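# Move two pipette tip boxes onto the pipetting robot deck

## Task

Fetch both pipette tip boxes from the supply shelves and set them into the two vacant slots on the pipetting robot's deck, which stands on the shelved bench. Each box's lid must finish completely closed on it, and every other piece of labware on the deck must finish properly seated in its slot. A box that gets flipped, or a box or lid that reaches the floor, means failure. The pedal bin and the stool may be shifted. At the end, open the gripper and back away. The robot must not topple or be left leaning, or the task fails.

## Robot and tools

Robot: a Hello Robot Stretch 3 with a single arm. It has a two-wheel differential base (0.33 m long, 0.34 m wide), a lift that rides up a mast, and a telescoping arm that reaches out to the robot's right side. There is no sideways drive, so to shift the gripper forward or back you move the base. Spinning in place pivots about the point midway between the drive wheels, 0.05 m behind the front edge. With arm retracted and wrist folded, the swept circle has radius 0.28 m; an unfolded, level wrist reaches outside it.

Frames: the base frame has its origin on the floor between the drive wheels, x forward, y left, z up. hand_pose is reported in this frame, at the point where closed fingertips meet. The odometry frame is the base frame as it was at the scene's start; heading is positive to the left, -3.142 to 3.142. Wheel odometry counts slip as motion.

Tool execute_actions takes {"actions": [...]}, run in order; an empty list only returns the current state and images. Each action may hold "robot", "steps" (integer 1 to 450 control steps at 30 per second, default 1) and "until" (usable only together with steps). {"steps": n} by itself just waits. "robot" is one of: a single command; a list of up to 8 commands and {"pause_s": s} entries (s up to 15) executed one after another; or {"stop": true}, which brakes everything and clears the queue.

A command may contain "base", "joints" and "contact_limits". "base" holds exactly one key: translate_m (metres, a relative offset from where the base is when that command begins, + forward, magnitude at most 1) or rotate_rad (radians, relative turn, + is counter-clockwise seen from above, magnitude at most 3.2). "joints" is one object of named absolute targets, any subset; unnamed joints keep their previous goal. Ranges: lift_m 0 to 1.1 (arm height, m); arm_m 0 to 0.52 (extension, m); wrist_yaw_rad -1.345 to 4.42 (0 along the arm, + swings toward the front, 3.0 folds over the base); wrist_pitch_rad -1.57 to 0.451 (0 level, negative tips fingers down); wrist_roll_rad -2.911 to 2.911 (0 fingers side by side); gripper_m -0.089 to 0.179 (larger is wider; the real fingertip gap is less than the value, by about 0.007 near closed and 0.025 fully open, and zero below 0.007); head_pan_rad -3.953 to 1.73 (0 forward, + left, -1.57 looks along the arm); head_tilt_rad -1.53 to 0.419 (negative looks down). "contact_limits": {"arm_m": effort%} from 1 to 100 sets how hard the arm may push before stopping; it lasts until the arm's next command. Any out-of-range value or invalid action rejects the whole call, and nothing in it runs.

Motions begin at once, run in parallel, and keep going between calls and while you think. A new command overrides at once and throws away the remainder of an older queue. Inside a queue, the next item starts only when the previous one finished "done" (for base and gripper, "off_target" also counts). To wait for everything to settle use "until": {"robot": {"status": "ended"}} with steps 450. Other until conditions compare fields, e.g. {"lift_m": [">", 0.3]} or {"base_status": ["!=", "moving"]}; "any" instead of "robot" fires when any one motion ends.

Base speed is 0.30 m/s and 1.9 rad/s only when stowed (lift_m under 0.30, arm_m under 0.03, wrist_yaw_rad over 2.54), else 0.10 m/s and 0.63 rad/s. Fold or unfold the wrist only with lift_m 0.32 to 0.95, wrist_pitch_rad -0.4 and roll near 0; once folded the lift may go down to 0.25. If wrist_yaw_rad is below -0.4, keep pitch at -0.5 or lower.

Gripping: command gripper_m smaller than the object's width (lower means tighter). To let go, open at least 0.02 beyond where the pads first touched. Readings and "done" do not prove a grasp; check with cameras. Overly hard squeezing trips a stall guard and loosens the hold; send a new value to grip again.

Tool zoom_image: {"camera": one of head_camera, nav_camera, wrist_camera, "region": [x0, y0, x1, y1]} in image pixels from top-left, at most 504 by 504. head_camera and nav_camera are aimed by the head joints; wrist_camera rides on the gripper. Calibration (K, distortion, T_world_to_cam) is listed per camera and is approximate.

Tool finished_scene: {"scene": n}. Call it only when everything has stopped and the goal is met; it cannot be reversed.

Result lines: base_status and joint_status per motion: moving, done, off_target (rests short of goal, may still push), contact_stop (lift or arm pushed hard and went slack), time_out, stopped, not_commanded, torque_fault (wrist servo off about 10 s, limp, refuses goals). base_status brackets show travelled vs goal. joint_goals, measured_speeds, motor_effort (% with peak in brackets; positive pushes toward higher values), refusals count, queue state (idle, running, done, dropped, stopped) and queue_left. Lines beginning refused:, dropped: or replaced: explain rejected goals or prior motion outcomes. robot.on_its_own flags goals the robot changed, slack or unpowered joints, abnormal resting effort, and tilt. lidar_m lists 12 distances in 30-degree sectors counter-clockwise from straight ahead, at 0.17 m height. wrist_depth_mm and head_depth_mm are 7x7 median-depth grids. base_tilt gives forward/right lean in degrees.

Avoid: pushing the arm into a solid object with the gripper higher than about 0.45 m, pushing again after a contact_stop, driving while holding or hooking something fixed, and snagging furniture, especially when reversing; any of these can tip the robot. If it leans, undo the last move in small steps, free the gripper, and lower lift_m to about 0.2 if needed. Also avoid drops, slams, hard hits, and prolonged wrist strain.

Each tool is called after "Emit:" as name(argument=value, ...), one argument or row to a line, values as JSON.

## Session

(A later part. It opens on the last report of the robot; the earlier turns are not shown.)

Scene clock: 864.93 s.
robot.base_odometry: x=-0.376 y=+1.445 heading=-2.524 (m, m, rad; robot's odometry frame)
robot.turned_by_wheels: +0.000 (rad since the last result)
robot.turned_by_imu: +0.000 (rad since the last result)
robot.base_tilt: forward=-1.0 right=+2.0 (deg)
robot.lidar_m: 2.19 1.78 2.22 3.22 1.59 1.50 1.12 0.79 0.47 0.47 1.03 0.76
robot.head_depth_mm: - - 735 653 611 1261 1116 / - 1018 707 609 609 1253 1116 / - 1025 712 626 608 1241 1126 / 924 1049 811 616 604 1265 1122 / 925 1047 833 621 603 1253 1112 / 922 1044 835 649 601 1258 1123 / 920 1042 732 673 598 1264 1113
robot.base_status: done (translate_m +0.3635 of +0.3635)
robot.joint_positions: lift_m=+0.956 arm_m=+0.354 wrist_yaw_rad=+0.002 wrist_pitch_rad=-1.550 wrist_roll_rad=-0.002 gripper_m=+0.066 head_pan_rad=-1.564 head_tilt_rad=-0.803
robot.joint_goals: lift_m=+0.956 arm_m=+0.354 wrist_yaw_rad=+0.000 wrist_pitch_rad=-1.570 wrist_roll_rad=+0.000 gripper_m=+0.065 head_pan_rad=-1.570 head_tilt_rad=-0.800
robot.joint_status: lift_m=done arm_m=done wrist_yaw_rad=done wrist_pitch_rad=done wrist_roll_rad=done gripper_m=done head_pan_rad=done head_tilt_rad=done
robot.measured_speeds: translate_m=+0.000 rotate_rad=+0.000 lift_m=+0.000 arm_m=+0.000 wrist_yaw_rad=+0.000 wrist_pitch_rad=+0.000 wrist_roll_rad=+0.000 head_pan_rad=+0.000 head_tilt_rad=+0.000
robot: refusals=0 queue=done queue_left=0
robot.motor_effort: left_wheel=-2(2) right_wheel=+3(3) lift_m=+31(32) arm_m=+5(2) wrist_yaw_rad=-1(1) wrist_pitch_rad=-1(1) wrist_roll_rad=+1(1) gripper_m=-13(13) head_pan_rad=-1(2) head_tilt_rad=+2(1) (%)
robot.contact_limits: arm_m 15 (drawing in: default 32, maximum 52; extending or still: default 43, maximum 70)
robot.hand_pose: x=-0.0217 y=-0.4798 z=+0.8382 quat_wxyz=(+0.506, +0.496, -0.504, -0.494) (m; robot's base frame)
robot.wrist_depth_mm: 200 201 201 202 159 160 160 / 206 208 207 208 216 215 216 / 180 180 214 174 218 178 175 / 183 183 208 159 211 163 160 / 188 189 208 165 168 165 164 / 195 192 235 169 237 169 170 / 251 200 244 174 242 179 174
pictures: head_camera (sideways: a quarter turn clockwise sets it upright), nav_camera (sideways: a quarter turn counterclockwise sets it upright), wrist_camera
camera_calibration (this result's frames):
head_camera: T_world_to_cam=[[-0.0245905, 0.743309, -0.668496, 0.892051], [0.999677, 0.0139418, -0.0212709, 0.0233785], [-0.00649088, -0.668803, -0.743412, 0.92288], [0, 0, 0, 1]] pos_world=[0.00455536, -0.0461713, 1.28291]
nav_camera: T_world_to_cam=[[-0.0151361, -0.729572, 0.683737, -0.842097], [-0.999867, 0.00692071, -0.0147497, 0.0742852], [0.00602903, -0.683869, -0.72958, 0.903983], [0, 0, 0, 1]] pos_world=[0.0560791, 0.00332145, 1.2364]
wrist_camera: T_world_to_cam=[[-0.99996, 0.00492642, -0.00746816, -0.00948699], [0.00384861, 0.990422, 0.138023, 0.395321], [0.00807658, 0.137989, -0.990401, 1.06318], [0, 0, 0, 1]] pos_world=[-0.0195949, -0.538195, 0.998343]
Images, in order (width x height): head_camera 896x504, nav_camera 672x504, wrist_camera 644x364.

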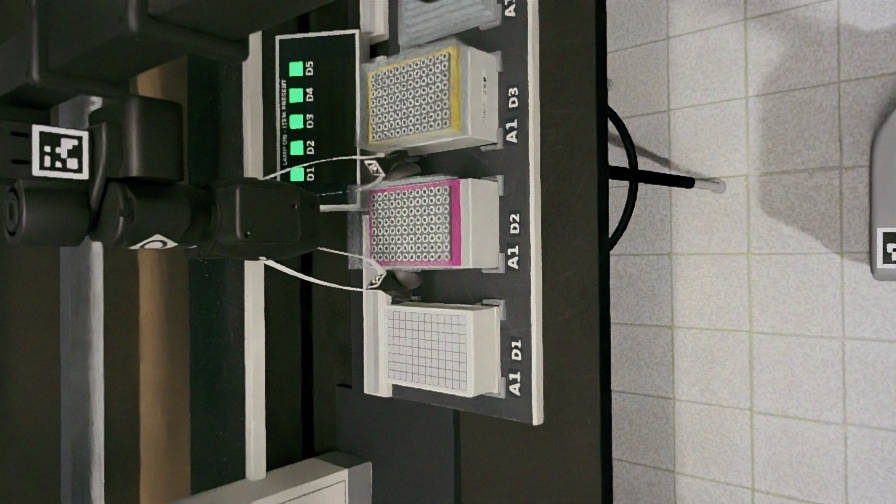

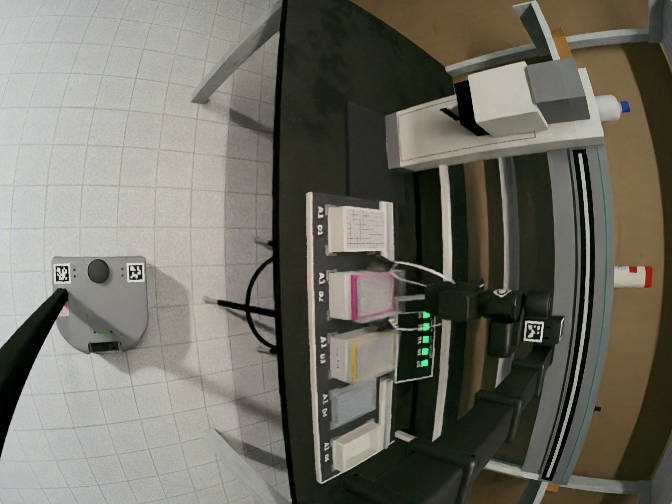

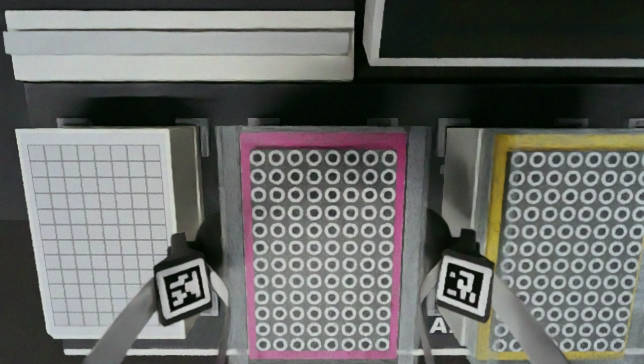

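Emit:
execute_actions(
  actions=[
    {"robot":[{"joints":{"arm_m":0.3523},"contact_limits":{"arm_m":15}},{"joints":{"lift_m":0.946}}],"steps":450,"until":{"robot":{"status":"ended"}}},
  ],
)

Emit:
zoom_image(
  camera="wrist_camera",
  region=[180, 90, 480, 364],
)

Emit:
zoom_image(
  camera="head_camera",
  region=[340, 140, 540, 320],
)

Scene clock: 871.07 s.
robot.base_odometry: x=-0.376 y=+1.445 heading=-2.524 (m, m, rad; robot's odometry frame)
robot.turned_by_wheels: +0.000 (rad since the last result)
robot.turned_by_imu: +0.001 (rad since the last result)
robot.base_tilt: forward=-1.1 right=+1.8 (deg)
robot.lidar_m: 2.19 1.77 2.22 3.23 1.59 1.50 1.11 0.79 0.47 0.47 1.02 0.76
robot.head_depth_mm: 934 - 712 646 607 1255 1114 / - 1002 710 610 609 1260 1112 / - - 710 621 608 1235 1125 / 920 1052 805 612 607 1257 1120 / 923 1049 835 627 607 1257 1116 / 920 1043 833 647 600 1256 1111 / 919 1040 736 672 595 1259 1116
robot.base_status: done (translate_m +0.3635 of +0.3635)
robot.joint_positions: lift_m=+0.946 arm_m=+0.353 wrist_yaw_rad=+0.002 wrist_pitch_rad=-1.550 wrist_roll_rad=-0.002 gripper_m=+0.066 head_pan_rad=-1.564 head_tilt_rad=-0.803
robot.joint_goals: lift_m=+0.946 arm_m=+0.352 wrist_yaw_rad=+0.000 wrist_pitch_rad=-1.570 wrist_roll_rad=+0.000 gripper_m=+0.065 head_pan_rad=-1.570 head_tilt_rad=-0.800
robot.joint_status: lift_m=done arm_m=done wrist_yaw_rad=done wrist_pitch_rad=done wrist_roll_rad=done gripper_m=done head_pan_rad=done head_tilt_rad=done
robot.measured_speeds: translate_m=+0.000 rotate_rad=+0.000 lift_m=+0.000 arm_m=+0.000 wrist_yaw_rad=+0.000 wrist_pitch_rad=+0.000 wrist_roll_rad=+0.000 head_pan_rad=+0.000 head_tilt_rad=+0.000
robot: refusals=0 queue=done queue_left=0
robot.motor_effort: left_wheel=-2(2) right_wheel=+3(3) lift_m=+31(31) arm_m=-6(7) wrist_yaw_rad=-1(1) wrist_pitch_rad=-2(1) wrist_roll_rad=+1(1) gripper_m=-13(13) head_pan_rad=-1(2) head_tilt_rad=+1(2) (%)
robot.contact_limits: arm_m 15 (drawing in: default 32, maximum 52; extending or still: default 43, maximum 70)
robot.hand_pose: x=-0.0217 y=-0.4788 z=+0.8283 quat_wxyz=(+0.506, +0.496, -0.504, -0.494) (m; robot's base frame)
robot.wrist_depth_mm: 188 187 188 187 152 152 152 / 205 205 205 204 205 207 207 / 170 174 207 153 208 173 165 / 174 174 210 150 209 154 150 / 177 178 158 153 158 156 154 / 183 182 162 159 163 159 159 / 188 189 233 163 208 169 163
pictures: head_camera (sideways: a quarter turn clockwise sets it upright), nav_camera (sideways: a quarter turn counterclockwise sets it upright), wrist_camera
camera_calibration (this result's frames):
head_camera: T_world_to_cam=[[-0.0245904, 0.743309, -0.668496, 0.892051], [0.999677, 0.0139416, -0.0212709, 0.0233785], [-0.00649096, -0.668803, -0.743412, 0.92288], [0, 0, 0, 1]] pos_world=[0.00455535, -0.0461713, 1.28291]
nav_camera: T_world_to_cam=[[-0.0151362, -0.729572, 0.683737, -0.842097], [-0.999867, 0.00692083, -0.0147497, 0.0742852], [0.00602895, -0.683869, -0.72958, 0.903983], [0, 0, 0, 1]] pos_world=[0.0560791, 0.00332144, 1.2364]
wrist_camera: T_world_to_cam=[[-0.99996, 0.0049585, -0.00746817, -0.00955053], [0.00388038, 0.990421, 0.138023, 0.395711], [0.00808103, 0.137989, -0.990401, 1.05315], [0, 0, 0, 1]] pos_world=[-0.0195962, -0.537196, 0.988357]
Images, in order (width x height): head_camera 896x504, nav_camera 672x504, wrist_camera 644x364.

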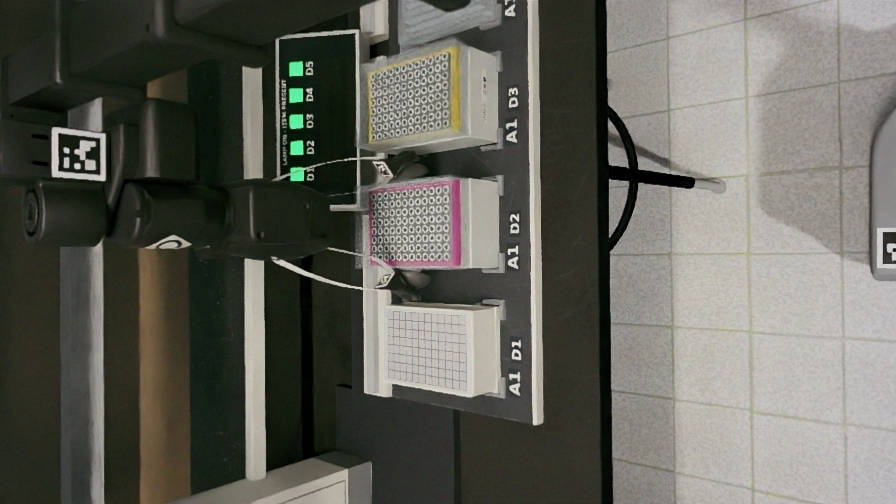

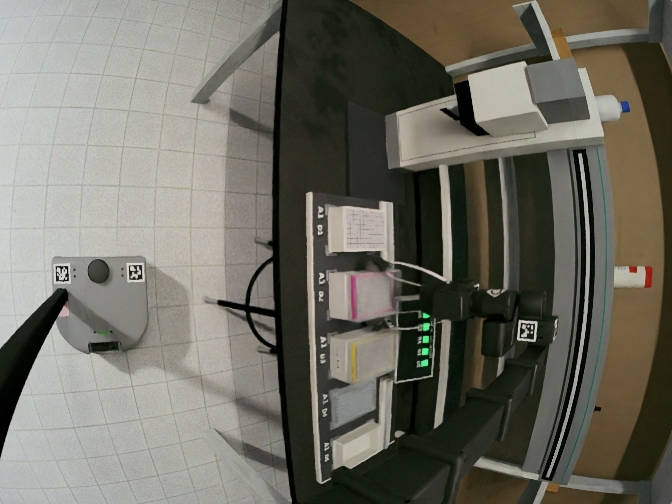

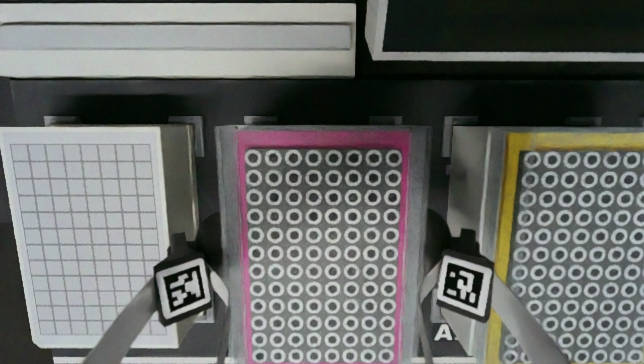

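Region (180, 90, 480, 364) of wrist_camera's 644x364 image, scaled by 1.680; it fills the top 460 rows of this view, and the rest is white.

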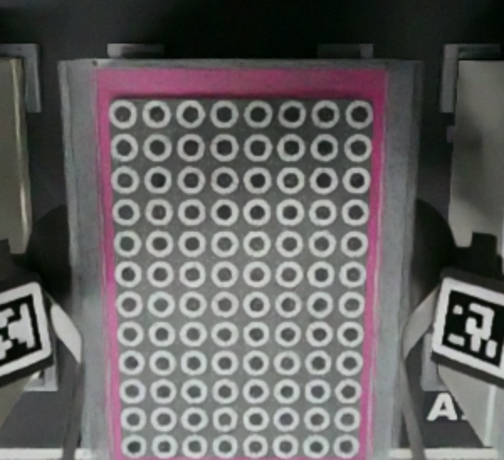

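Region (340, 140, 540, 320) of head_camera's 896x504 image, scaled by 2.520, with more detail than that image has; it fills the top 454 rows of this view, and the rest is white.

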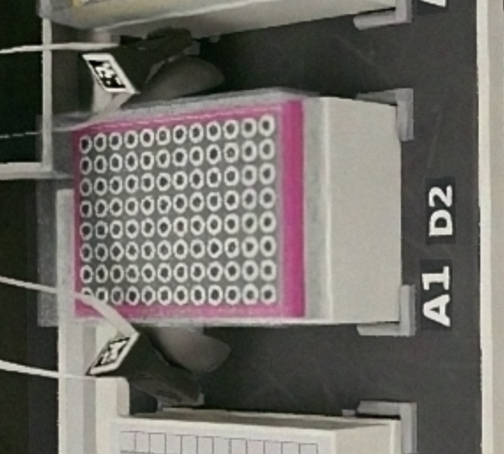

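Emit:
execute_actions(
  actions=[
    {"robot":{"joints":{"lift_m":0.9405}},"steps":90,"until":{"robot":{"status":"ended"}}},
    {"robot":{"joints":{"gripper_m":0.108}},"steps":90,"until":{"robot":{"status":"ended"}}},
  ],
)

Emit:
zoom_image(
  camera="head_camera",
  region=[340, 140, 540, 320],
)

Scene clock: 876.00 s.
robot.base_odometry: x=-0.376 y=+1.445 heading=-2.524 (m, m, rad; robot's odometry frame)
robot.turned_by_wheels: +0.000 (rad since the last result)
robot.turned_by_imu: +0.001 (rad since the last result)
robot.base_tilt: forward=-1.0 right=+2.0 (deg)
robot.lidar_m: 2.19 1.78 2.23 3.23 1.59 1.50 1.11 0.79 0.47 0.47 1.03 0.76
robot.head_depth_mm: 933 - 712 638 608 1260 1110 / - 988 707 609 609 1266 1116 / - 985 705 625 606 1239 1125 / 919 1055 807 613 605 1258 1127 / 925 1047 835 627 604 1265 1114 / 921 1046 838 649 600 1266 1113 / 925 1042 735 670 600 1264 1113
robot.base_status: done (translate_m +0.3635 of +0.3635)
robot.joint_positions: lift_m=+0.941 arm_m=+0.353 wrist_yaw_rad=+0.002 wrist_pitch_rad=-1.550 wrist_roll_rad=-0.002 gripper_m=+0.108 head_pan_rad=-1.564 head_tilt_rad=-0.803
robot.joint_goals: lift_m=+0.941 arm_m=+0.352 wrist_yaw_rad=+0.000 wrist_pitch_rad=-1.570 wrist_roll_rad=+0.000 gripper_m=+0.108 head_pan_rad=-1.570 head_tilt_rad=-0.800
robot.joint_status: lift_m=done arm_m=done wrist_yaw_rad=done wrist_pitch_rad=done wrist_roll_rad=done gripper_m=done head_pan_rad=done head_tilt_rad=done
robot.measured_speeds: translate_m=+0.000 rotate_rad=+0.000 lift_m=+0.000 arm_m=+0.000 wrist_yaw_rad=+0.000 wrist_pitch_rad=+0.000 wrist_roll_rad=+0.000 head_pan_rad=+0.000 head_tilt_rad=+0.000
robot: refusals=0 queue=done queue_left=0
robot.motor_effort: left_wheel=-2(2) right_wheel=+3(3) lift_m=+31(31) arm_m=-6(6) wrist_yaw_rad=-2(1) wrist_pitch_rad=-2(2) wrist_roll_rad=+1(1) gripper_m=+0(85) head_pan_rad=-1(1) head_tilt_rad=+1(2) (%)
robot.contact_limits: arm_m 15 (drawing in: default 32, maximum 52; extending or still: default 43, maximum 70)
robot.hand_pose: x=-0.0217 y=-0.4788 z=+0.8227 quat_wxyz=(+0.506, +0.496, -0.504, -0.494) (m; robot's base frame)
robot.wrist_depth_mm: 185 186 186 186 148 147 147 / 200 199 201 200 201 200 202 / 165 173 202 148 200 174 160 / 167 168 205 144 208 153 145 / 172 173 152 149 150 154 149 / 176 176 156 153 156 154 153 / 182 184 209 157 209 165 158
pictures: head_camera (sideways: a quarter turn clockwise sets it upright), nav_camera (sideways: a quarter turn counterclockwise sets it upright), wrist_camera
camera_calibration (this result's frames):
head_camera: T_world_to_cam=[[-0.0245905, 0.743309, -0.668496, 0.892051], [0.999677, 0.0139418, -0.0212709, 0.0233785], [-0.00649088, -0.668803, -0.743412, 0.92288], [0, 0, 0, 1]] pos_world=[0.00455536, -0.0461713, 1.28291]
nav_camera: T_world_to_cam=[[-0.0151361, -0.729572, 0.683737, -0.842097], [-0.999867, 0.00692071, -0.0147497, 0.0742852], [0.00602903, -0.683869, -0.72958, 0.903983], [0, 0, 0, 1]] pos_world=[0.0560791, 0.00332145, 1.2364]
wrist_camera: T_world_to_cam=[[-0.99996, 0.0049707, -0.00746816, -0.00958559], [0.00389247, 0.990421, 0.138023, 0.396471], [0.0080827, 0.137989, -0.990401, 1.0477], [0, 0, 0, 1]] pos_world=[-0.0195967, -0.537196, 0.982849]
Images, in order (width x height): head_camera 896x504, nav_camera 672x504, wrist_camera 644x364.

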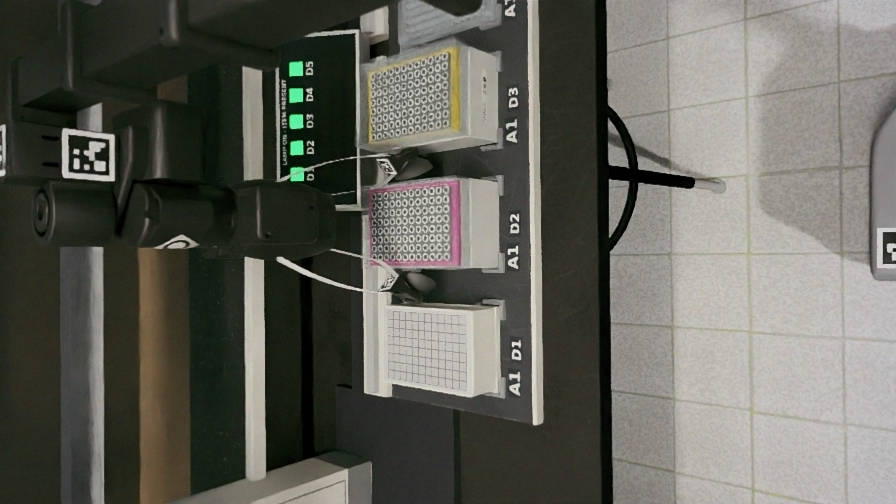

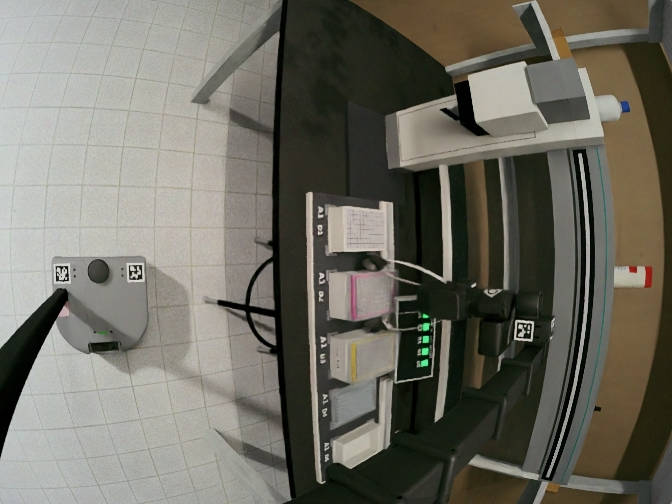

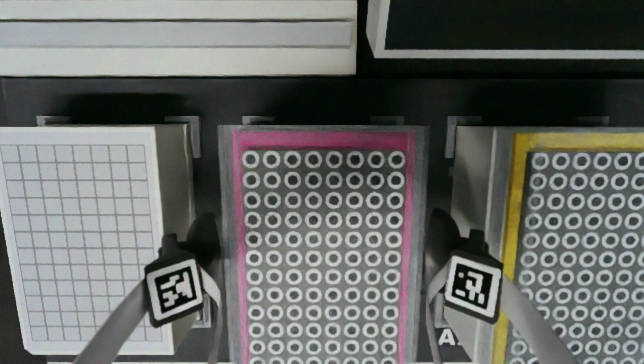

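Region (340, 140, 540, 320) of head_camera's 896x504 image, scaled by 2.520, with more detail than that image has; it fills the top 454 rows of this view, and the rest is white.

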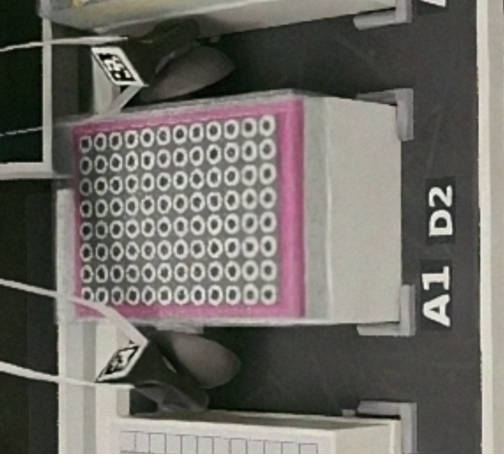

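Emit:
execute_actions(
  actions=[
    {"robot":[{"joints":{"lift_m":1.02}},{"base":{"translate_m":-0.1295},"joints":{"gripper_m":0.12}},{"joints":{"lift_m":0.985}}],"steps":450,"until":{"robot":{"status":"ended"}}},
  ],
)

Emit:
zoom_image(
  camera="head_camera",
  region=[320, 130, 540, 400],
)

Scene clock: 889.80 s.
robot.base_odometry: x=-0.271 y=+1.520 heading=-2.524 (m, m, rad; robot's odometry frame)
robot.turned_by_wheels: +0.000 (rad since the last result)
robot.turned_by_imu: +0.001 (rad since the last result)
robot.base_tilt: forward=-1.0 right=+2.0 (deg)
robot.lidar_m: 2.32 1.90 2.40 3.22 1.47 1.38 0.99 0.68 0.70 0.45 0.70 0.88
robot.head_depth_mm: - 1018 832 657 609 1258 1113 / - 1051 835 669 609 1262 1118 / - 1063 709 639 610 1258 1120 / 929 1050 707 616 609 1241 1117 / 924 1048 810 621 608 1263 1116 / 923 1042 832 623 605 1264 1110 / 924 1050 835 624 603 1257 1116
robot.base_status: done (translate_m -0.1295 of -0.1295)
robot.joint_positions: lift_m=+0.985 arm_m=+0.353 wrist_yaw_rad=+0.002 wrist_pitch_rad=-1.550 wrist_roll_rad=-0.002 gripper_m=+0.120 head_pan_rad=-1.564 head_tilt_rad=-0.803
robot.joint_goals: lift_m=+0.985 arm_m=+0.352 wrist_yaw_rad=+0.000 wrist_pitch_rad=-1.570 wrist_roll_rad=+0.000 gripper_m=+0.120 head_pan_rad=-1.570 head_tilt_rad=-0.800
robot.joint_status: lift_m=done arm_m=done wrist_yaw_rad=done wrist_pitch_rad=done wrist_roll_rad=done gripper_m=done head_pan_rad=done head_tilt_rad=done
robot.measured_speeds: translate_m=+0.000 rotate_rad=+0.000 lift_m=+0.000 arm_m=+0.000 wrist_yaw_rad=+0.000 wrist_pitch_rad=+0.000 wrist_roll_rad=+0.000 head_pan_rad=+0.000 head_tilt_rad=+0.000
robot: refusals=0 queue=done queue_left=0
robot.motor_effort: left_wheel=-2(7) right_wheel=+4(6) lift_m=+31(45) arm_m=-6(6) wrist_yaw_rad=-2(2) wrist_pitch_rad=-1(1) wrist_roll_rad=+1(1) gripper_m=+0(58) head_pan_rad=-2(2) head_tilt_rad=+3(1) (%)
robot.contact_limits: arm_m 15 (drawing in: default 32, maximum 52; extending or still: default 43, maximum 70)
robot.hand_pose: x=-0.0217 y=-0.4788 z=+0.8673 quat_wxyz=(+0.506, +0.496, -0.504, -0.494) (m; robot's base frame)
robot.wrist_depth_mm: 230 192 184 185 184 230 232 / 236 236 242 244 243 235 236 / 188 190 244 189 250 249 246 / 188 190 242 189 254 256 250 / 197 195 259 195 261 263 257 / 202 199 264 199 267 - 262 / 284 291 292 292 291 288 289
pictures: head_camera (sideways: a quarter turn clockwise sets it upright), nav_camera (sideways: a quarter turn counterclockwise sets it upright), wrist_camera
camera_calibration (this result's frames):
head_camera: T_world_to_cam=[[-0.0245904, 0.743309, -0.668496, 0.892051], [0.999677, 0.0139416, -0.0212709, 0.0233785], [-0.00649096, -0.668803, -0.743412, 0.92288], [0, 0, 0, 1]] pos_world=[0.00455535, -0.0461713, 1.28291]
nav_camera: T_world_to_cam=[[-0.0151362, -0.729572, 0.683737, -0.842097], [-0.999867, 0.00692083, -0.0147497, 0.0742852], [0.00602895, -0.683869, -0.72958, 0.903983], [0, 0, 0, 1]] pos_world=[0.0560791, 0.00332144, 1.2364]
wrist_camera: T_world_to_cam=[[-0.99996, 0.00497062, -0.00746816, -0.00925319], [0.00389238, 0.990421, 0.138023, 0.390326], [0.00808268, 0.137989, -0.990401, 1.09179], [0, 0, 0, 1]] pos_world=[-0.0195967, -0.537196, 1.02736]
Images, in order (width x height): head_camera 896x504, nav_camera 672x504, wrist_camera 644x364.

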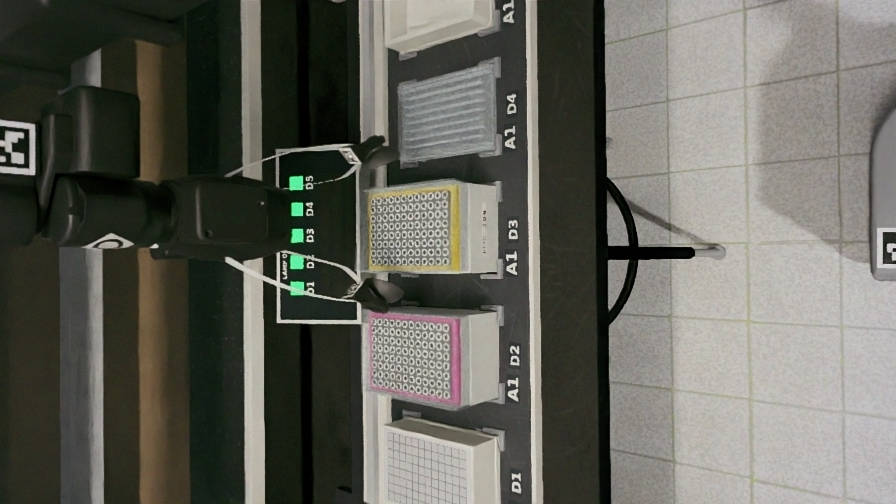

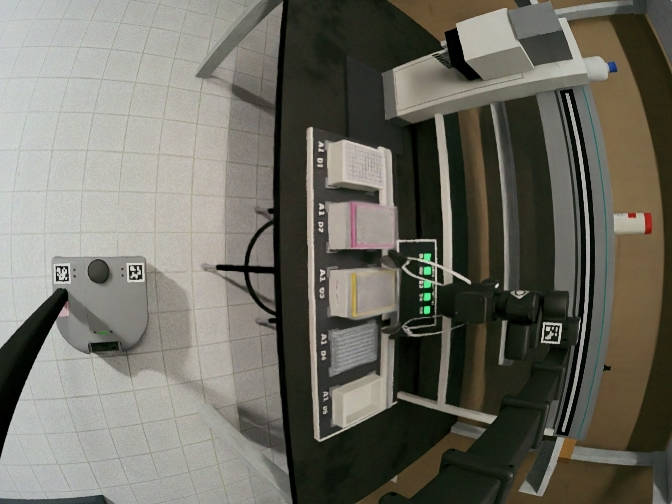

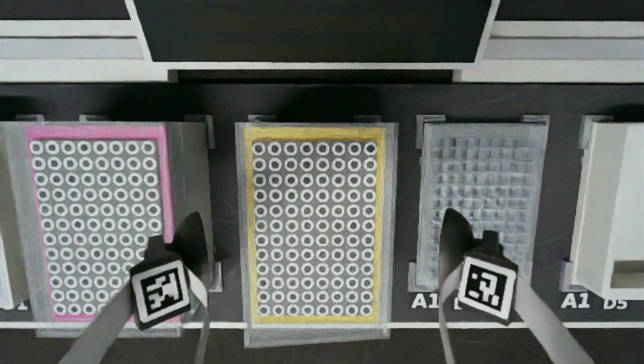

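Region (320, 130, 540, 400) of head_camera's 896x504 image, scaled by 1.867, with more detail than that image has; it fills the left 411 columns of this view, and the rest is white.

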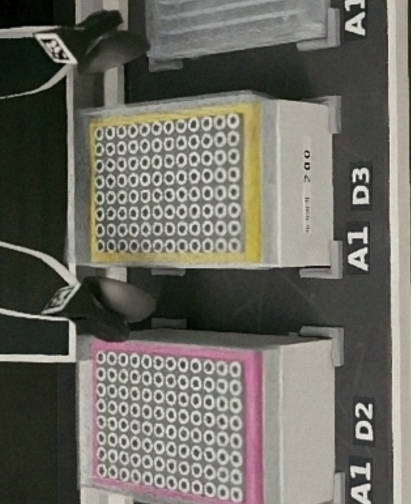

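Emit:
execute_actions(
  actions=[
    {"robot":[{"joints":{"lift_m":0.953}},{"base":{"translate_m":0.006},"joints":{"gripper_m":0.104}}],"steps":450,"until":{"robot":{"status":"ended"}}},
  ],
)

Emit:
zoom_image(
  camera="head_camera",
  region=[320, 130, 540, 400],
)

Scene clock: 895.07 s.
robot.base_odometry: x=-0.276 y=+1.517 heading=-2.524 (m, m, rad; robot's odometry frame)
robot.turned_by_wheels: +0.000 (rad since the last result)
robot.turned_by_imu: +0.001 (rad since the last result)
robot.base_tilt: forward=-1.0 right=+2.0 (deg)
robot.lidar_m: 2.32 1.88 2.40 3.22 1.47 1.39 0.99 0.68 0.70 0.45 0.70 0.88
robot.head_depth_mm: - - 809 666 608 1262 1109 / - 1018 834 669 610 1263 1118 / - 1026 707 624 610 1256 1128 / 927 1046 705 616 609 1232 1125 / 921 1053 769 616 606 1264 1114 / 925 1047 835 632 605 1257 1116 / 923 1044 834 623 603 1253 1119
robot.base_status: done (translate_m +0.0060 of +0.0060)
robot.joint_positions: lift_m=+0.953 arm_m=+0.353 wrist_yaw_rad=+0.002 wrist_pitch_rad=-1.550 wrist_roll_rad=-0.002 gripper_m=+0.104 head_pan_rad=-1.564 head_tilt_rad=-0.803
robot.joint_goals: lift_m=+0.953 arm_m=+0.352 wrist_yaw_rad=+0.000 wrist_pitch_rad=-1.570 wrist_roll_rad=+0.000 gripper_m=+0.104 head_pan_rad=-1.570 head_tilt_rad=-0.800
robot.joint_status: lift_m=done arm_m=done wrist_yaw_rad=done wrist_pitch_rad=done wrist_roll_rad=done gripper_m=done head_pan_rad=done head_tilt_rad=done
robot.measured_speeds: translate_m=+0.000 rotate_rad=+0.000 lift_m=+0.000 arm_m=+0.000 wrist_yaw_rad=+0.000 wrist_pitch_rad=+0.000 wrist_roll_rad=+0.000 head_pan_rad=+0.000 head_tilt_rad=+0.000
robot: refusals=0 queue=done queue_left=0
robot.motor_effort: left_wheel=-2(4) right_wheel=+4(10) lift_m=+31(31) arm_m=-6(6) wrist_yaw_rad=-2(2) wrist_pitch_rad=-2(1) wrist_roll_rad=+1(1) gripper_m=-1(68) head_pan_rad=-1(3) head_tilt_rad=+1(0) (%)
robot.contact_limits: arm_m 15 (drawing in: default 32, maximum 52; extending or still: default 43, maximum 70)
robot.hand_pose: x=-0.0217 y=-0.4788 z=+0.8352 quat_wxyz=(+0.506, +0.496, -0.504, -0.494) (m; robot's base frame)
robot.wrist_depth_mm: 193 161 158 158 159 159 199 / 211 211 213 212 213 213 211 / 157 172 212 158 213 216 216 / 156 159 218 157 221 222 225 / 162 162 203 161 165 229 228 / 164 166 234 166 170 235 235 / 171 175 241 171 239 243 241
pictures: head_camera (sideways: a quarter turn clockwise sets it upright), nav_camera (sideways: a quarter turn counterclockwise sets it upright), wrist_camera
camera_calibration (this result's frames):
head_camera: T_world_to_cam=[[-0.0245903, 0.743309, -0.668496, 0.892051], [0.999677, 0.0139415, -0.0212709, 0.0233785], [-0.00649104, -0.668803, -0.743412, 0.92288], [0, 0, 0, 1]] pos_world=[0.00455535, -0.0461713, 1.28291]
nav_camera: T_world_to_cam=[[-0.0151363, -0.729572, 0.683737, -0.842097], [-0.999867, 0.00692095, -0.0147497, 0.0742852], [0.00602887, -0.683869, -0.72958, 0.903983], [0, 0, 0, 1]] pos_world=[0.0560791, 0.00332143, 1.2364]
wrist_camera: T_world_to_cam=[[-0.99996, 0.00497075, -0.00746816, -0.0094922], [0.00389251, 0.990421, 0.138023, 0.394745], [0.0080827, 0.137988, -0.990401, 1.06008], [0, 0, 0, 1]] pos_world=[-0.0195967, -0.537196, 0.99535]
Images, in order (width x height): head_camera 896x504, nav_camera 672x504, wrist_camera 644x364.

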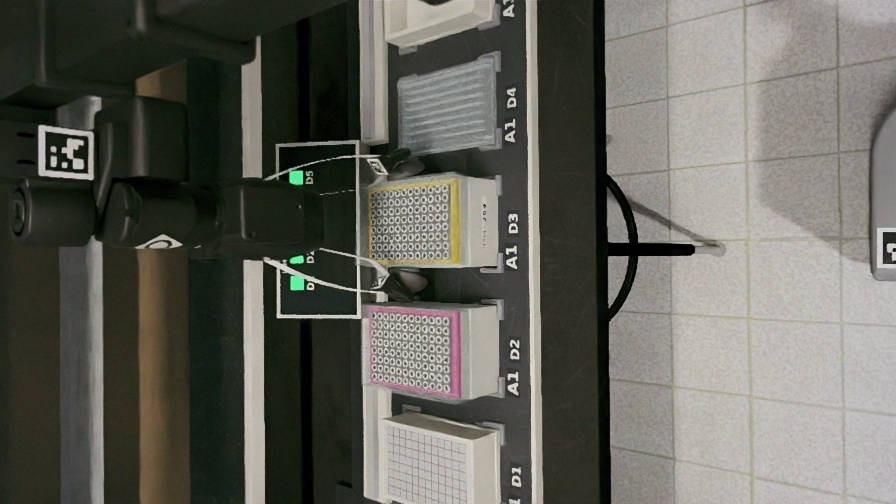

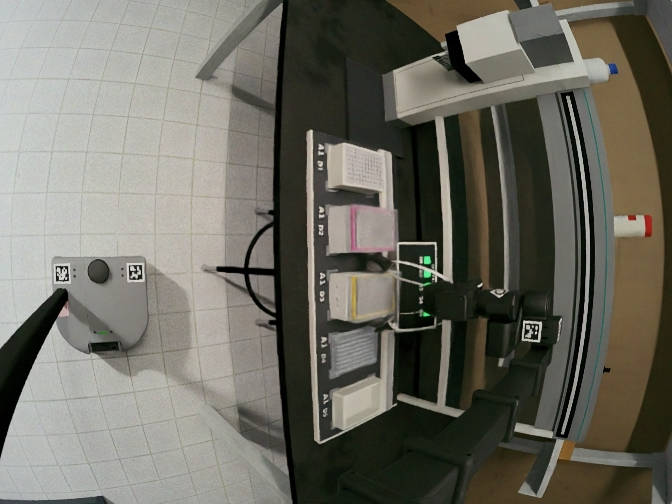

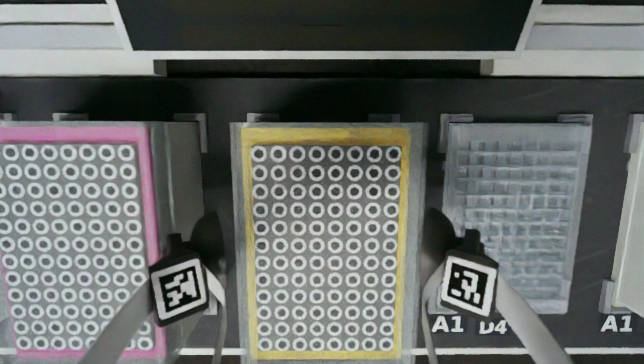

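Region (320, 130, 540, 400) of head_camera's 896x504 image, scaled by 1.867, with more detail than that image has; it fills the left 411 columns of this view, and the rest is white.

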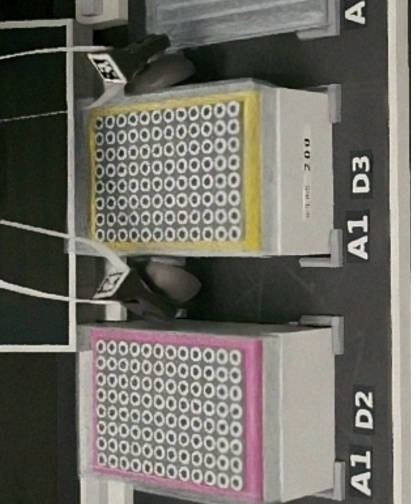

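Emit:
execute_actions(
  actions=[
    {"robot":[{"joints":{"gripper_m":0.065}},{"joints":{"lift_m":0.972}}],"steps":450,"until":{"robot":{"status":"ended"}}},
  ],
)

Emit:
zoom_image(
  camera="head_camera",
  region=[320, 130, 540, 330],
)

Emit:
zoom_image(
  camera="wrist_camera",
  region=[180, 90, 480, 364],
)

Scene clock: 901.13 s.
robot.base_odometry: x=-0.276 y=+1.517 heading=-2.524 (m, m, rad; robot's odometry frame)
robot.turned_by_wheels: +0.000 (rad since the last result)
robot.turned_by_imu: +0.001 (rad since the last result)
robot.base_tilt: forward=-1.1 right=+1.9 (deg)
robot.lidar_m: 2.31 1.89 2.39 3.21 1.48 1.38 0.99 0.68 0.70 0.45 0.70 0.87
robot.head_depth_mm: - 984 834 664 611 1259 1123 / 927 1028 834 669 608 1264 1118 / - 1040 709 631 609 1264 1123 / 923 1052 705 615 608 1238 1125 / 925 1041 770 616 606 1255 1110 / 922 1041 834 632 605 1271 1118 / 925 1051 836 624 602 1262 1115
robot.base_status: done (translate_m +0.0060 of +0.0060)
robot.joint_positions: lift_m=+0.972 arm_m=+0.353 wrist_yaw_rad=+0.001 wrist_pitch_rad=-1.550 wrist_roll_rad=-0.002 gripper_m=+0.065 head_pan_rad=-1.564 head_tilt_rad=-0.803
robot.joint_goals: lift_m=+0.972 arm_m=+0.352 wrist_yaw_rad=+0.000 wrist_pitch_rad=-1.570 wrist_roll_rad=+0.000 gripper_m=+0.065 head_pan_rad=-1.570 head_tilt_rad=-0.800
robot.joint_status: lift_m=done arm_m=done wrist_yaw_rad=done wrist_pitch_rad=done wrist_roll_rad=done gripper_m=done head_pan_rad=done head_tilt_rad=done
robot.measured_speeds: translate_m=+0.000 rotate_rad=+0.000 lift_m=+0.000 arm_m=+0.000 wrist_yaw_rad=+0.000 wrist_pitch_rad=+0.000 wrist_roll_rad=+0.000 head_pan_rad=+0.000 head_tilt_rad=+0.000
robot: refusals=0 queue=done queue_left=0
robot.motor_effort: left_wheel=-2(3) right_wheel=+5(5) lift_m=+43(46) arm_m=-6(6) wrist_yaw_rad=-1(1) wrist_pitch_rad=-1(2) wrist_roll_rad=+1(1) gripper_m=-6(92) head_pan_rad=-1(1) head_tilt_rad=+2(2) (%)
robot.contact_limits: arm_m 15 (drawing in: default 32, maximum 52; extending or still: default 43, maximum 70)
robot.hand_pose: x=-0.0216 y=-0.4788 z=+0.8538 quat_wxyz=(+0.506, +0.495, -0.504, -0.494) (m; robot's base frame)
robot.wrist_depth_mm: 215 180 173 174 173 181 215 / 223 222 231 232 231 222 223 / 175 177 230 176 233 235 232 / 175 177 226 176 239 241 237 / 180 181 186 180 186 248 245 / 187 186 189 186 189 253 250 / 262 263 263 264 262 266 274
pictures: head_camera (sideways: a quarter turn clockwise sets it upright), nav_camera (sideways: a quarter turn counterclockwise sets it upright), wrist_camera
camera_calibration (this result's frames):
head_camera: T_world_to_cam=[[-0.0245905, 0.743309, -0.668496, 0.892051], [0.999677, 0.0139418, -0.0212709, 0.0233785], [-0.00649088, -0.668803, -0.743412, 0.92288], [0, 0, 0, 1]] pos_world=[0.00455536, -0.0461713, 1.28291]
nav_camera: T_world_to_cam=[[-0.0151361, -0.729572, 0.683737, -0.842097], [-0.999867, 0.00692071, -0.0147497, 0.0742852], [0.00602903, -0.683869, -0.72958, 0.903983], [0, 0, 0, 1]] pos_world=[0.0560791, 0.00332145, 1.2364]
wrist_camera: T_world_to_cam=[[-0.999956, 0.00568035, -0.00746822, -0.00900051], [0.00459534, 0.990418, 0.138023, 0.392198], [0.00818068, 0.137983, -0.990401, 1.07845], [0, 0, 0, 1]] pos_world=[-0.0196249, -0.537197, 1.0139]
Images, in order (width x height): head_camera 896x504, nav_camera 672x504, wrist_camera 644x364.

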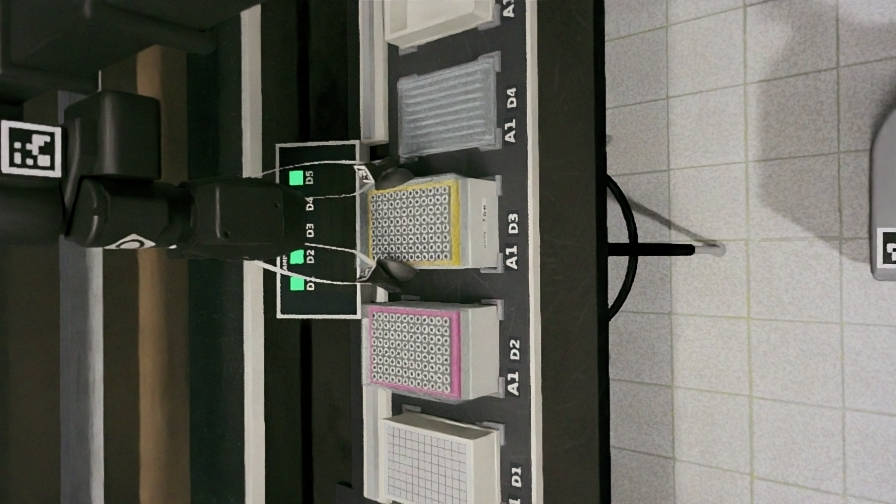

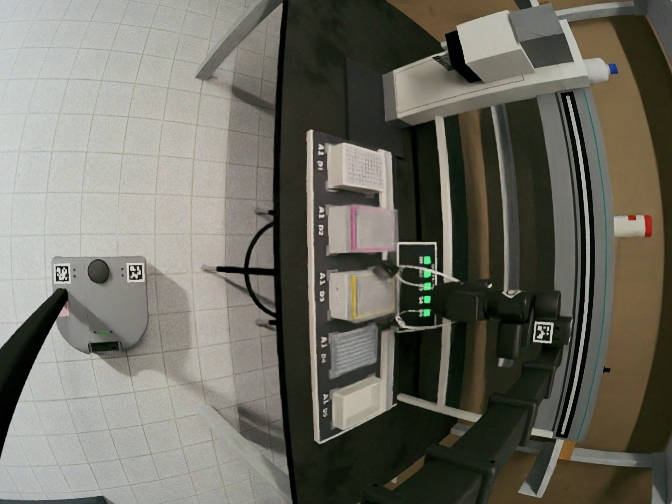

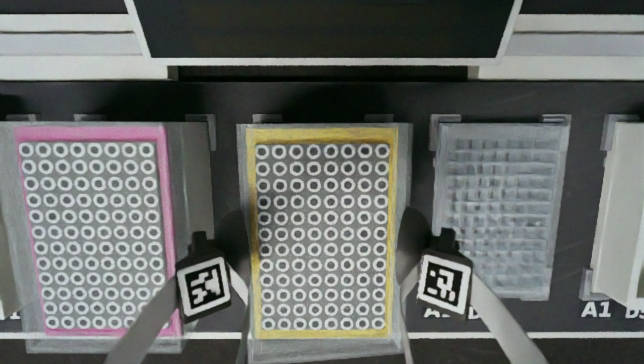

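Region (320, 130, 540, 330) of head_camera's 896x504 image, scaled by 2.291, with more detail than that image has; it fills the top 458 rows of this view, and the rest is white.

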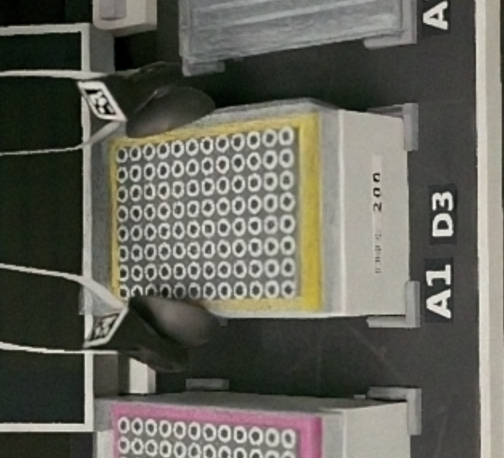

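Region (180, 90, 480, 364) of wrist_camera's 644x364 image, scaled by 1.680; it fills the top 460 rows of this view, and the rest is white.

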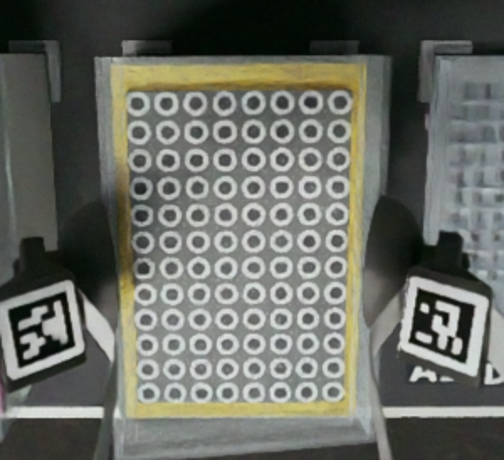

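Emit:
execute_actions(
  actions=[
    {"robot":[{"joints":{"lift_m":0.99}},{"base":{"translate_m":-0.006},"joints":{"gripper_m":0.12}},{"joints":{"lift_m":0.943}},{"base":{"translate_m":0.006},"joints":{"gripper_m":0.104}},{"joints":{"gripper_m":0.06}},{"joints":{"lift_m":0.965}}],"steps":450,"until":{"robot":{"status":"ended"}}},
  ],
)

Emit:
zoom_image(
  camera="head_camera",
  region=[320, 130, 540, 330],
)

Emit:
zoom_image(
  camera="wrist_camera",
  region=[180, 90, 480, 364],
)

Scene clock: 916.93 s.
robot.base_odometry: x=-0.276 y=+1.517 heading=-2.524 (m, m, rad; robot's odometry frame)
robot.turned_by_wheels: +0.000 (rad since the last result)
robot.turned_by_imu: +0.001 (rad since the last result)
robot.base_tilt: forward=-1.0 right=+2.0 (deg)
robot.lidar_m: 2.32 1.88 2.40 3.23 1.48 1.39 0.99 0.68 0.70 0.45 0.70 0.87
robot.head_depth_mm: - 1035 835 663 610 1254 1118 / - 1025 831 668 609 1263 1118 / - 1039 706 625 608 1259 1126 / 926 1049 702 598 608 1242 1134 / 923 1052 767 616 609 1260 1115 / 924 1050 836 631 606 1258 1120 / 923 1050 834 623 604 1255 1114
robot.base_status: done (translate_m +0.0060 of +0.0060)
robot.joint_positions: lift_m=+0.965 arm_m=+0.353 wrist_yaw_rad=+0.001 wrist_pitch_rad=-1.550 wrist_roll_rad=-0.002 gripper_m=+0.061 head_pan_rad=-1.564 head_tilt_rad=-0.803
robot.joint_goals: lift_m=+0.965 arm_m=+0.352 wrist_yaw_rad=+0.000 wrist_pitch_rad=-1.570 wrist_roll_rad=+0.000 gripper_m=+0.060 head_pan_rad=-1.570 head_tilt_rad=-0.800
robot.joint_status: lift_m=done arm_m=done wrist_yaw_rad=done wrist_pitch_rad=done wrist_roll_rad=done gripper_m=done head_pan_rad=done head_tilt_rad=done
robot.measured_speeds: translate_m=+0.000 rotate_rad=+0.000 lift_m=+0.000 arm_m=+0.000 wrist_yaw_rad=+0.000 wrist_pitch_rad=+0.000 wrist_roll_rad=+0.000 head_pan_rad=+0.000 head_tilt_rad=+0.000
robot: refusals=0 queue=done queue_left=0
robot.motor_effort: left_wheel=-2(7) right_wheel=+4(10) lift_m=+44(47) arm_m=-6(6) wrist_yaw_rad=-1(1) wrist_pitch_rad=-1(1) wrist_roll_rad=+1(1) gripper_m=-15(97) head_pan_rad=-1(2) head_tilt_rad=+2(1) (%)
robot.contact_limits: arm_m 15 (drawing in: default 32, maximum 52; extending or still: default 43, maximum 70)
robot.hand_pose: x=-0.0216 y=-0.4788 z=+0.8468 quat_wxyz=(+0.506, +0.495, -0.504, -0.494) (m; robot's base frame)
robot.wrist_depth_mm: 210 171 168 168 167 171 208 / 223 223 223 223 224 222 222 / 168 173 222 146 225 228 225 / 168 169 148 144 232 234 233 / 172 174 148 149 152 241 239 / 177 177 154 153 157 245 245 / 188 189 203 157 253 256 255
pictures: head_camera (sideways: a quarter turn clockwise sets it upright), nav_camera (sideways: a quarter turn counterclockwise sets it upright), wrist_camera
camera_calibration (this result's frames):
head_camera: T_world_to_cam=[[-0.0245906, 0.743309, -0.668496, 0.892051], [0.999677, 0.0139419, -0.0212709, 0.0233785], [-0.0064908, -0.668803, -0.743412, 0.92288], [0, 0, 0, 1]] pos_world=[0.00455536, -0.0461713, 1.28291]
nav_camera: T_world_to_cam=[[-0.015136, -0.729572, 0.683737, -0.842097], [-0.999867, 0.00692059, -0.0147497, 0.0742852], [0.00602912, -0.683869, -0.72958, 0.903983], [0, 0, 0, 1]] pos_world=[0.0560791, 0.00332145, 1.2364]
wrist_camera: T_world_to_cam=[[-0.999955, 0.00577128, -0.0074678, -0.00900822], [0.00468501, 0.99041, 0.138077, 0.393107], [0.00819306, 0.138036, -0.990393, 1.0715], [0, 0, 0, 1]] pos_world=[-0.0196284, -0.537191, 1.00686]
Images, in order (width x height): head_camera 896x504, nav_camera 672x504, wrist_camera 644x364.

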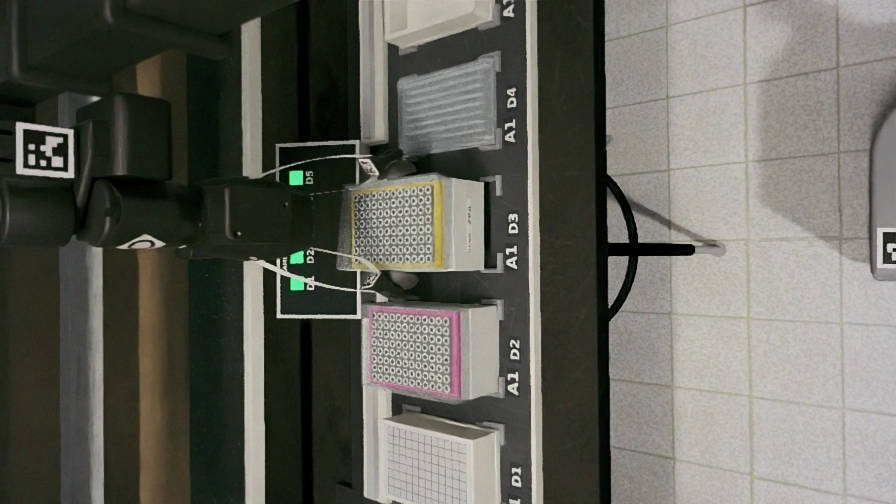

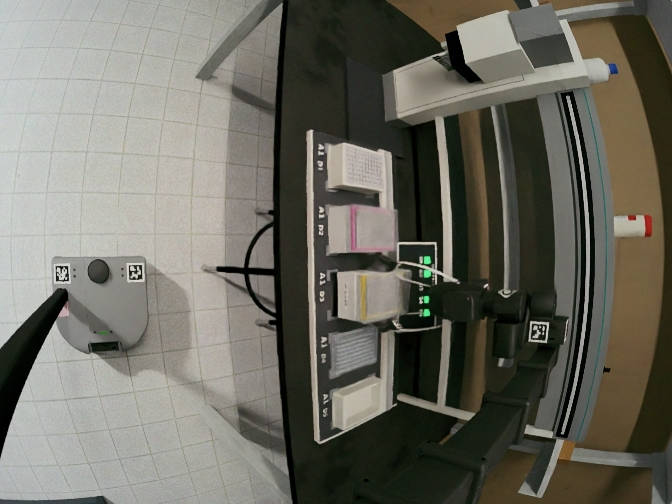

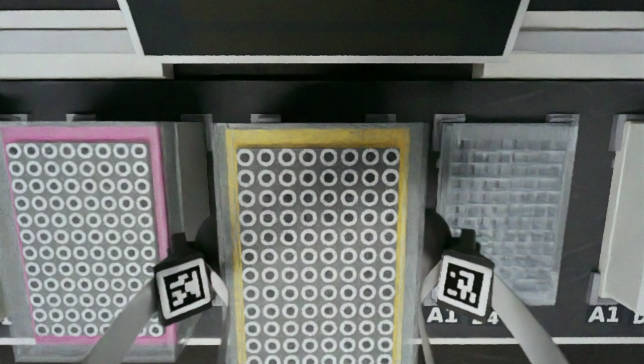

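Region (320, 130, 540, 330) of head_camera's 896x504 image, scaled by 2.291, with more detail than that image has; it fills the top 458 rows of this view, and the rest is white.

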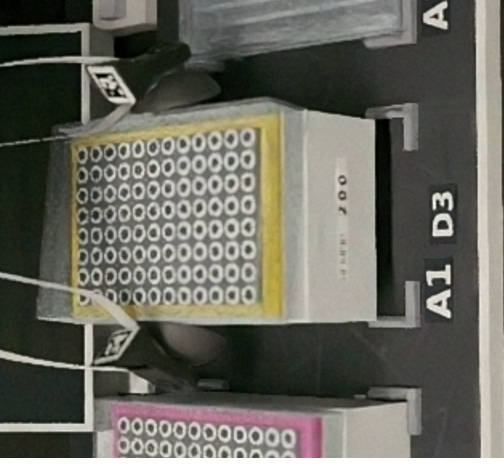

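Region (180, 90, 480, 364) of wrist_camera's 644x364 image, scaled by 1.680; it fills the top 460 rows of this view, and the rest is white.

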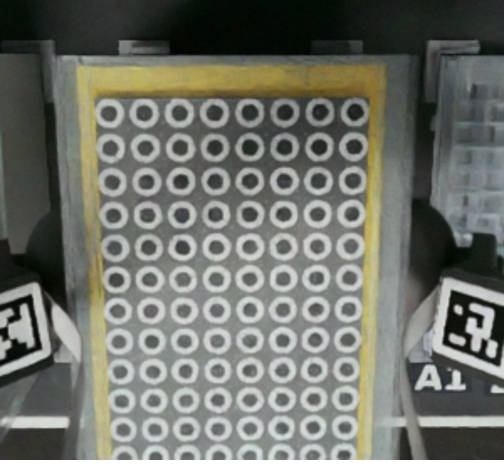

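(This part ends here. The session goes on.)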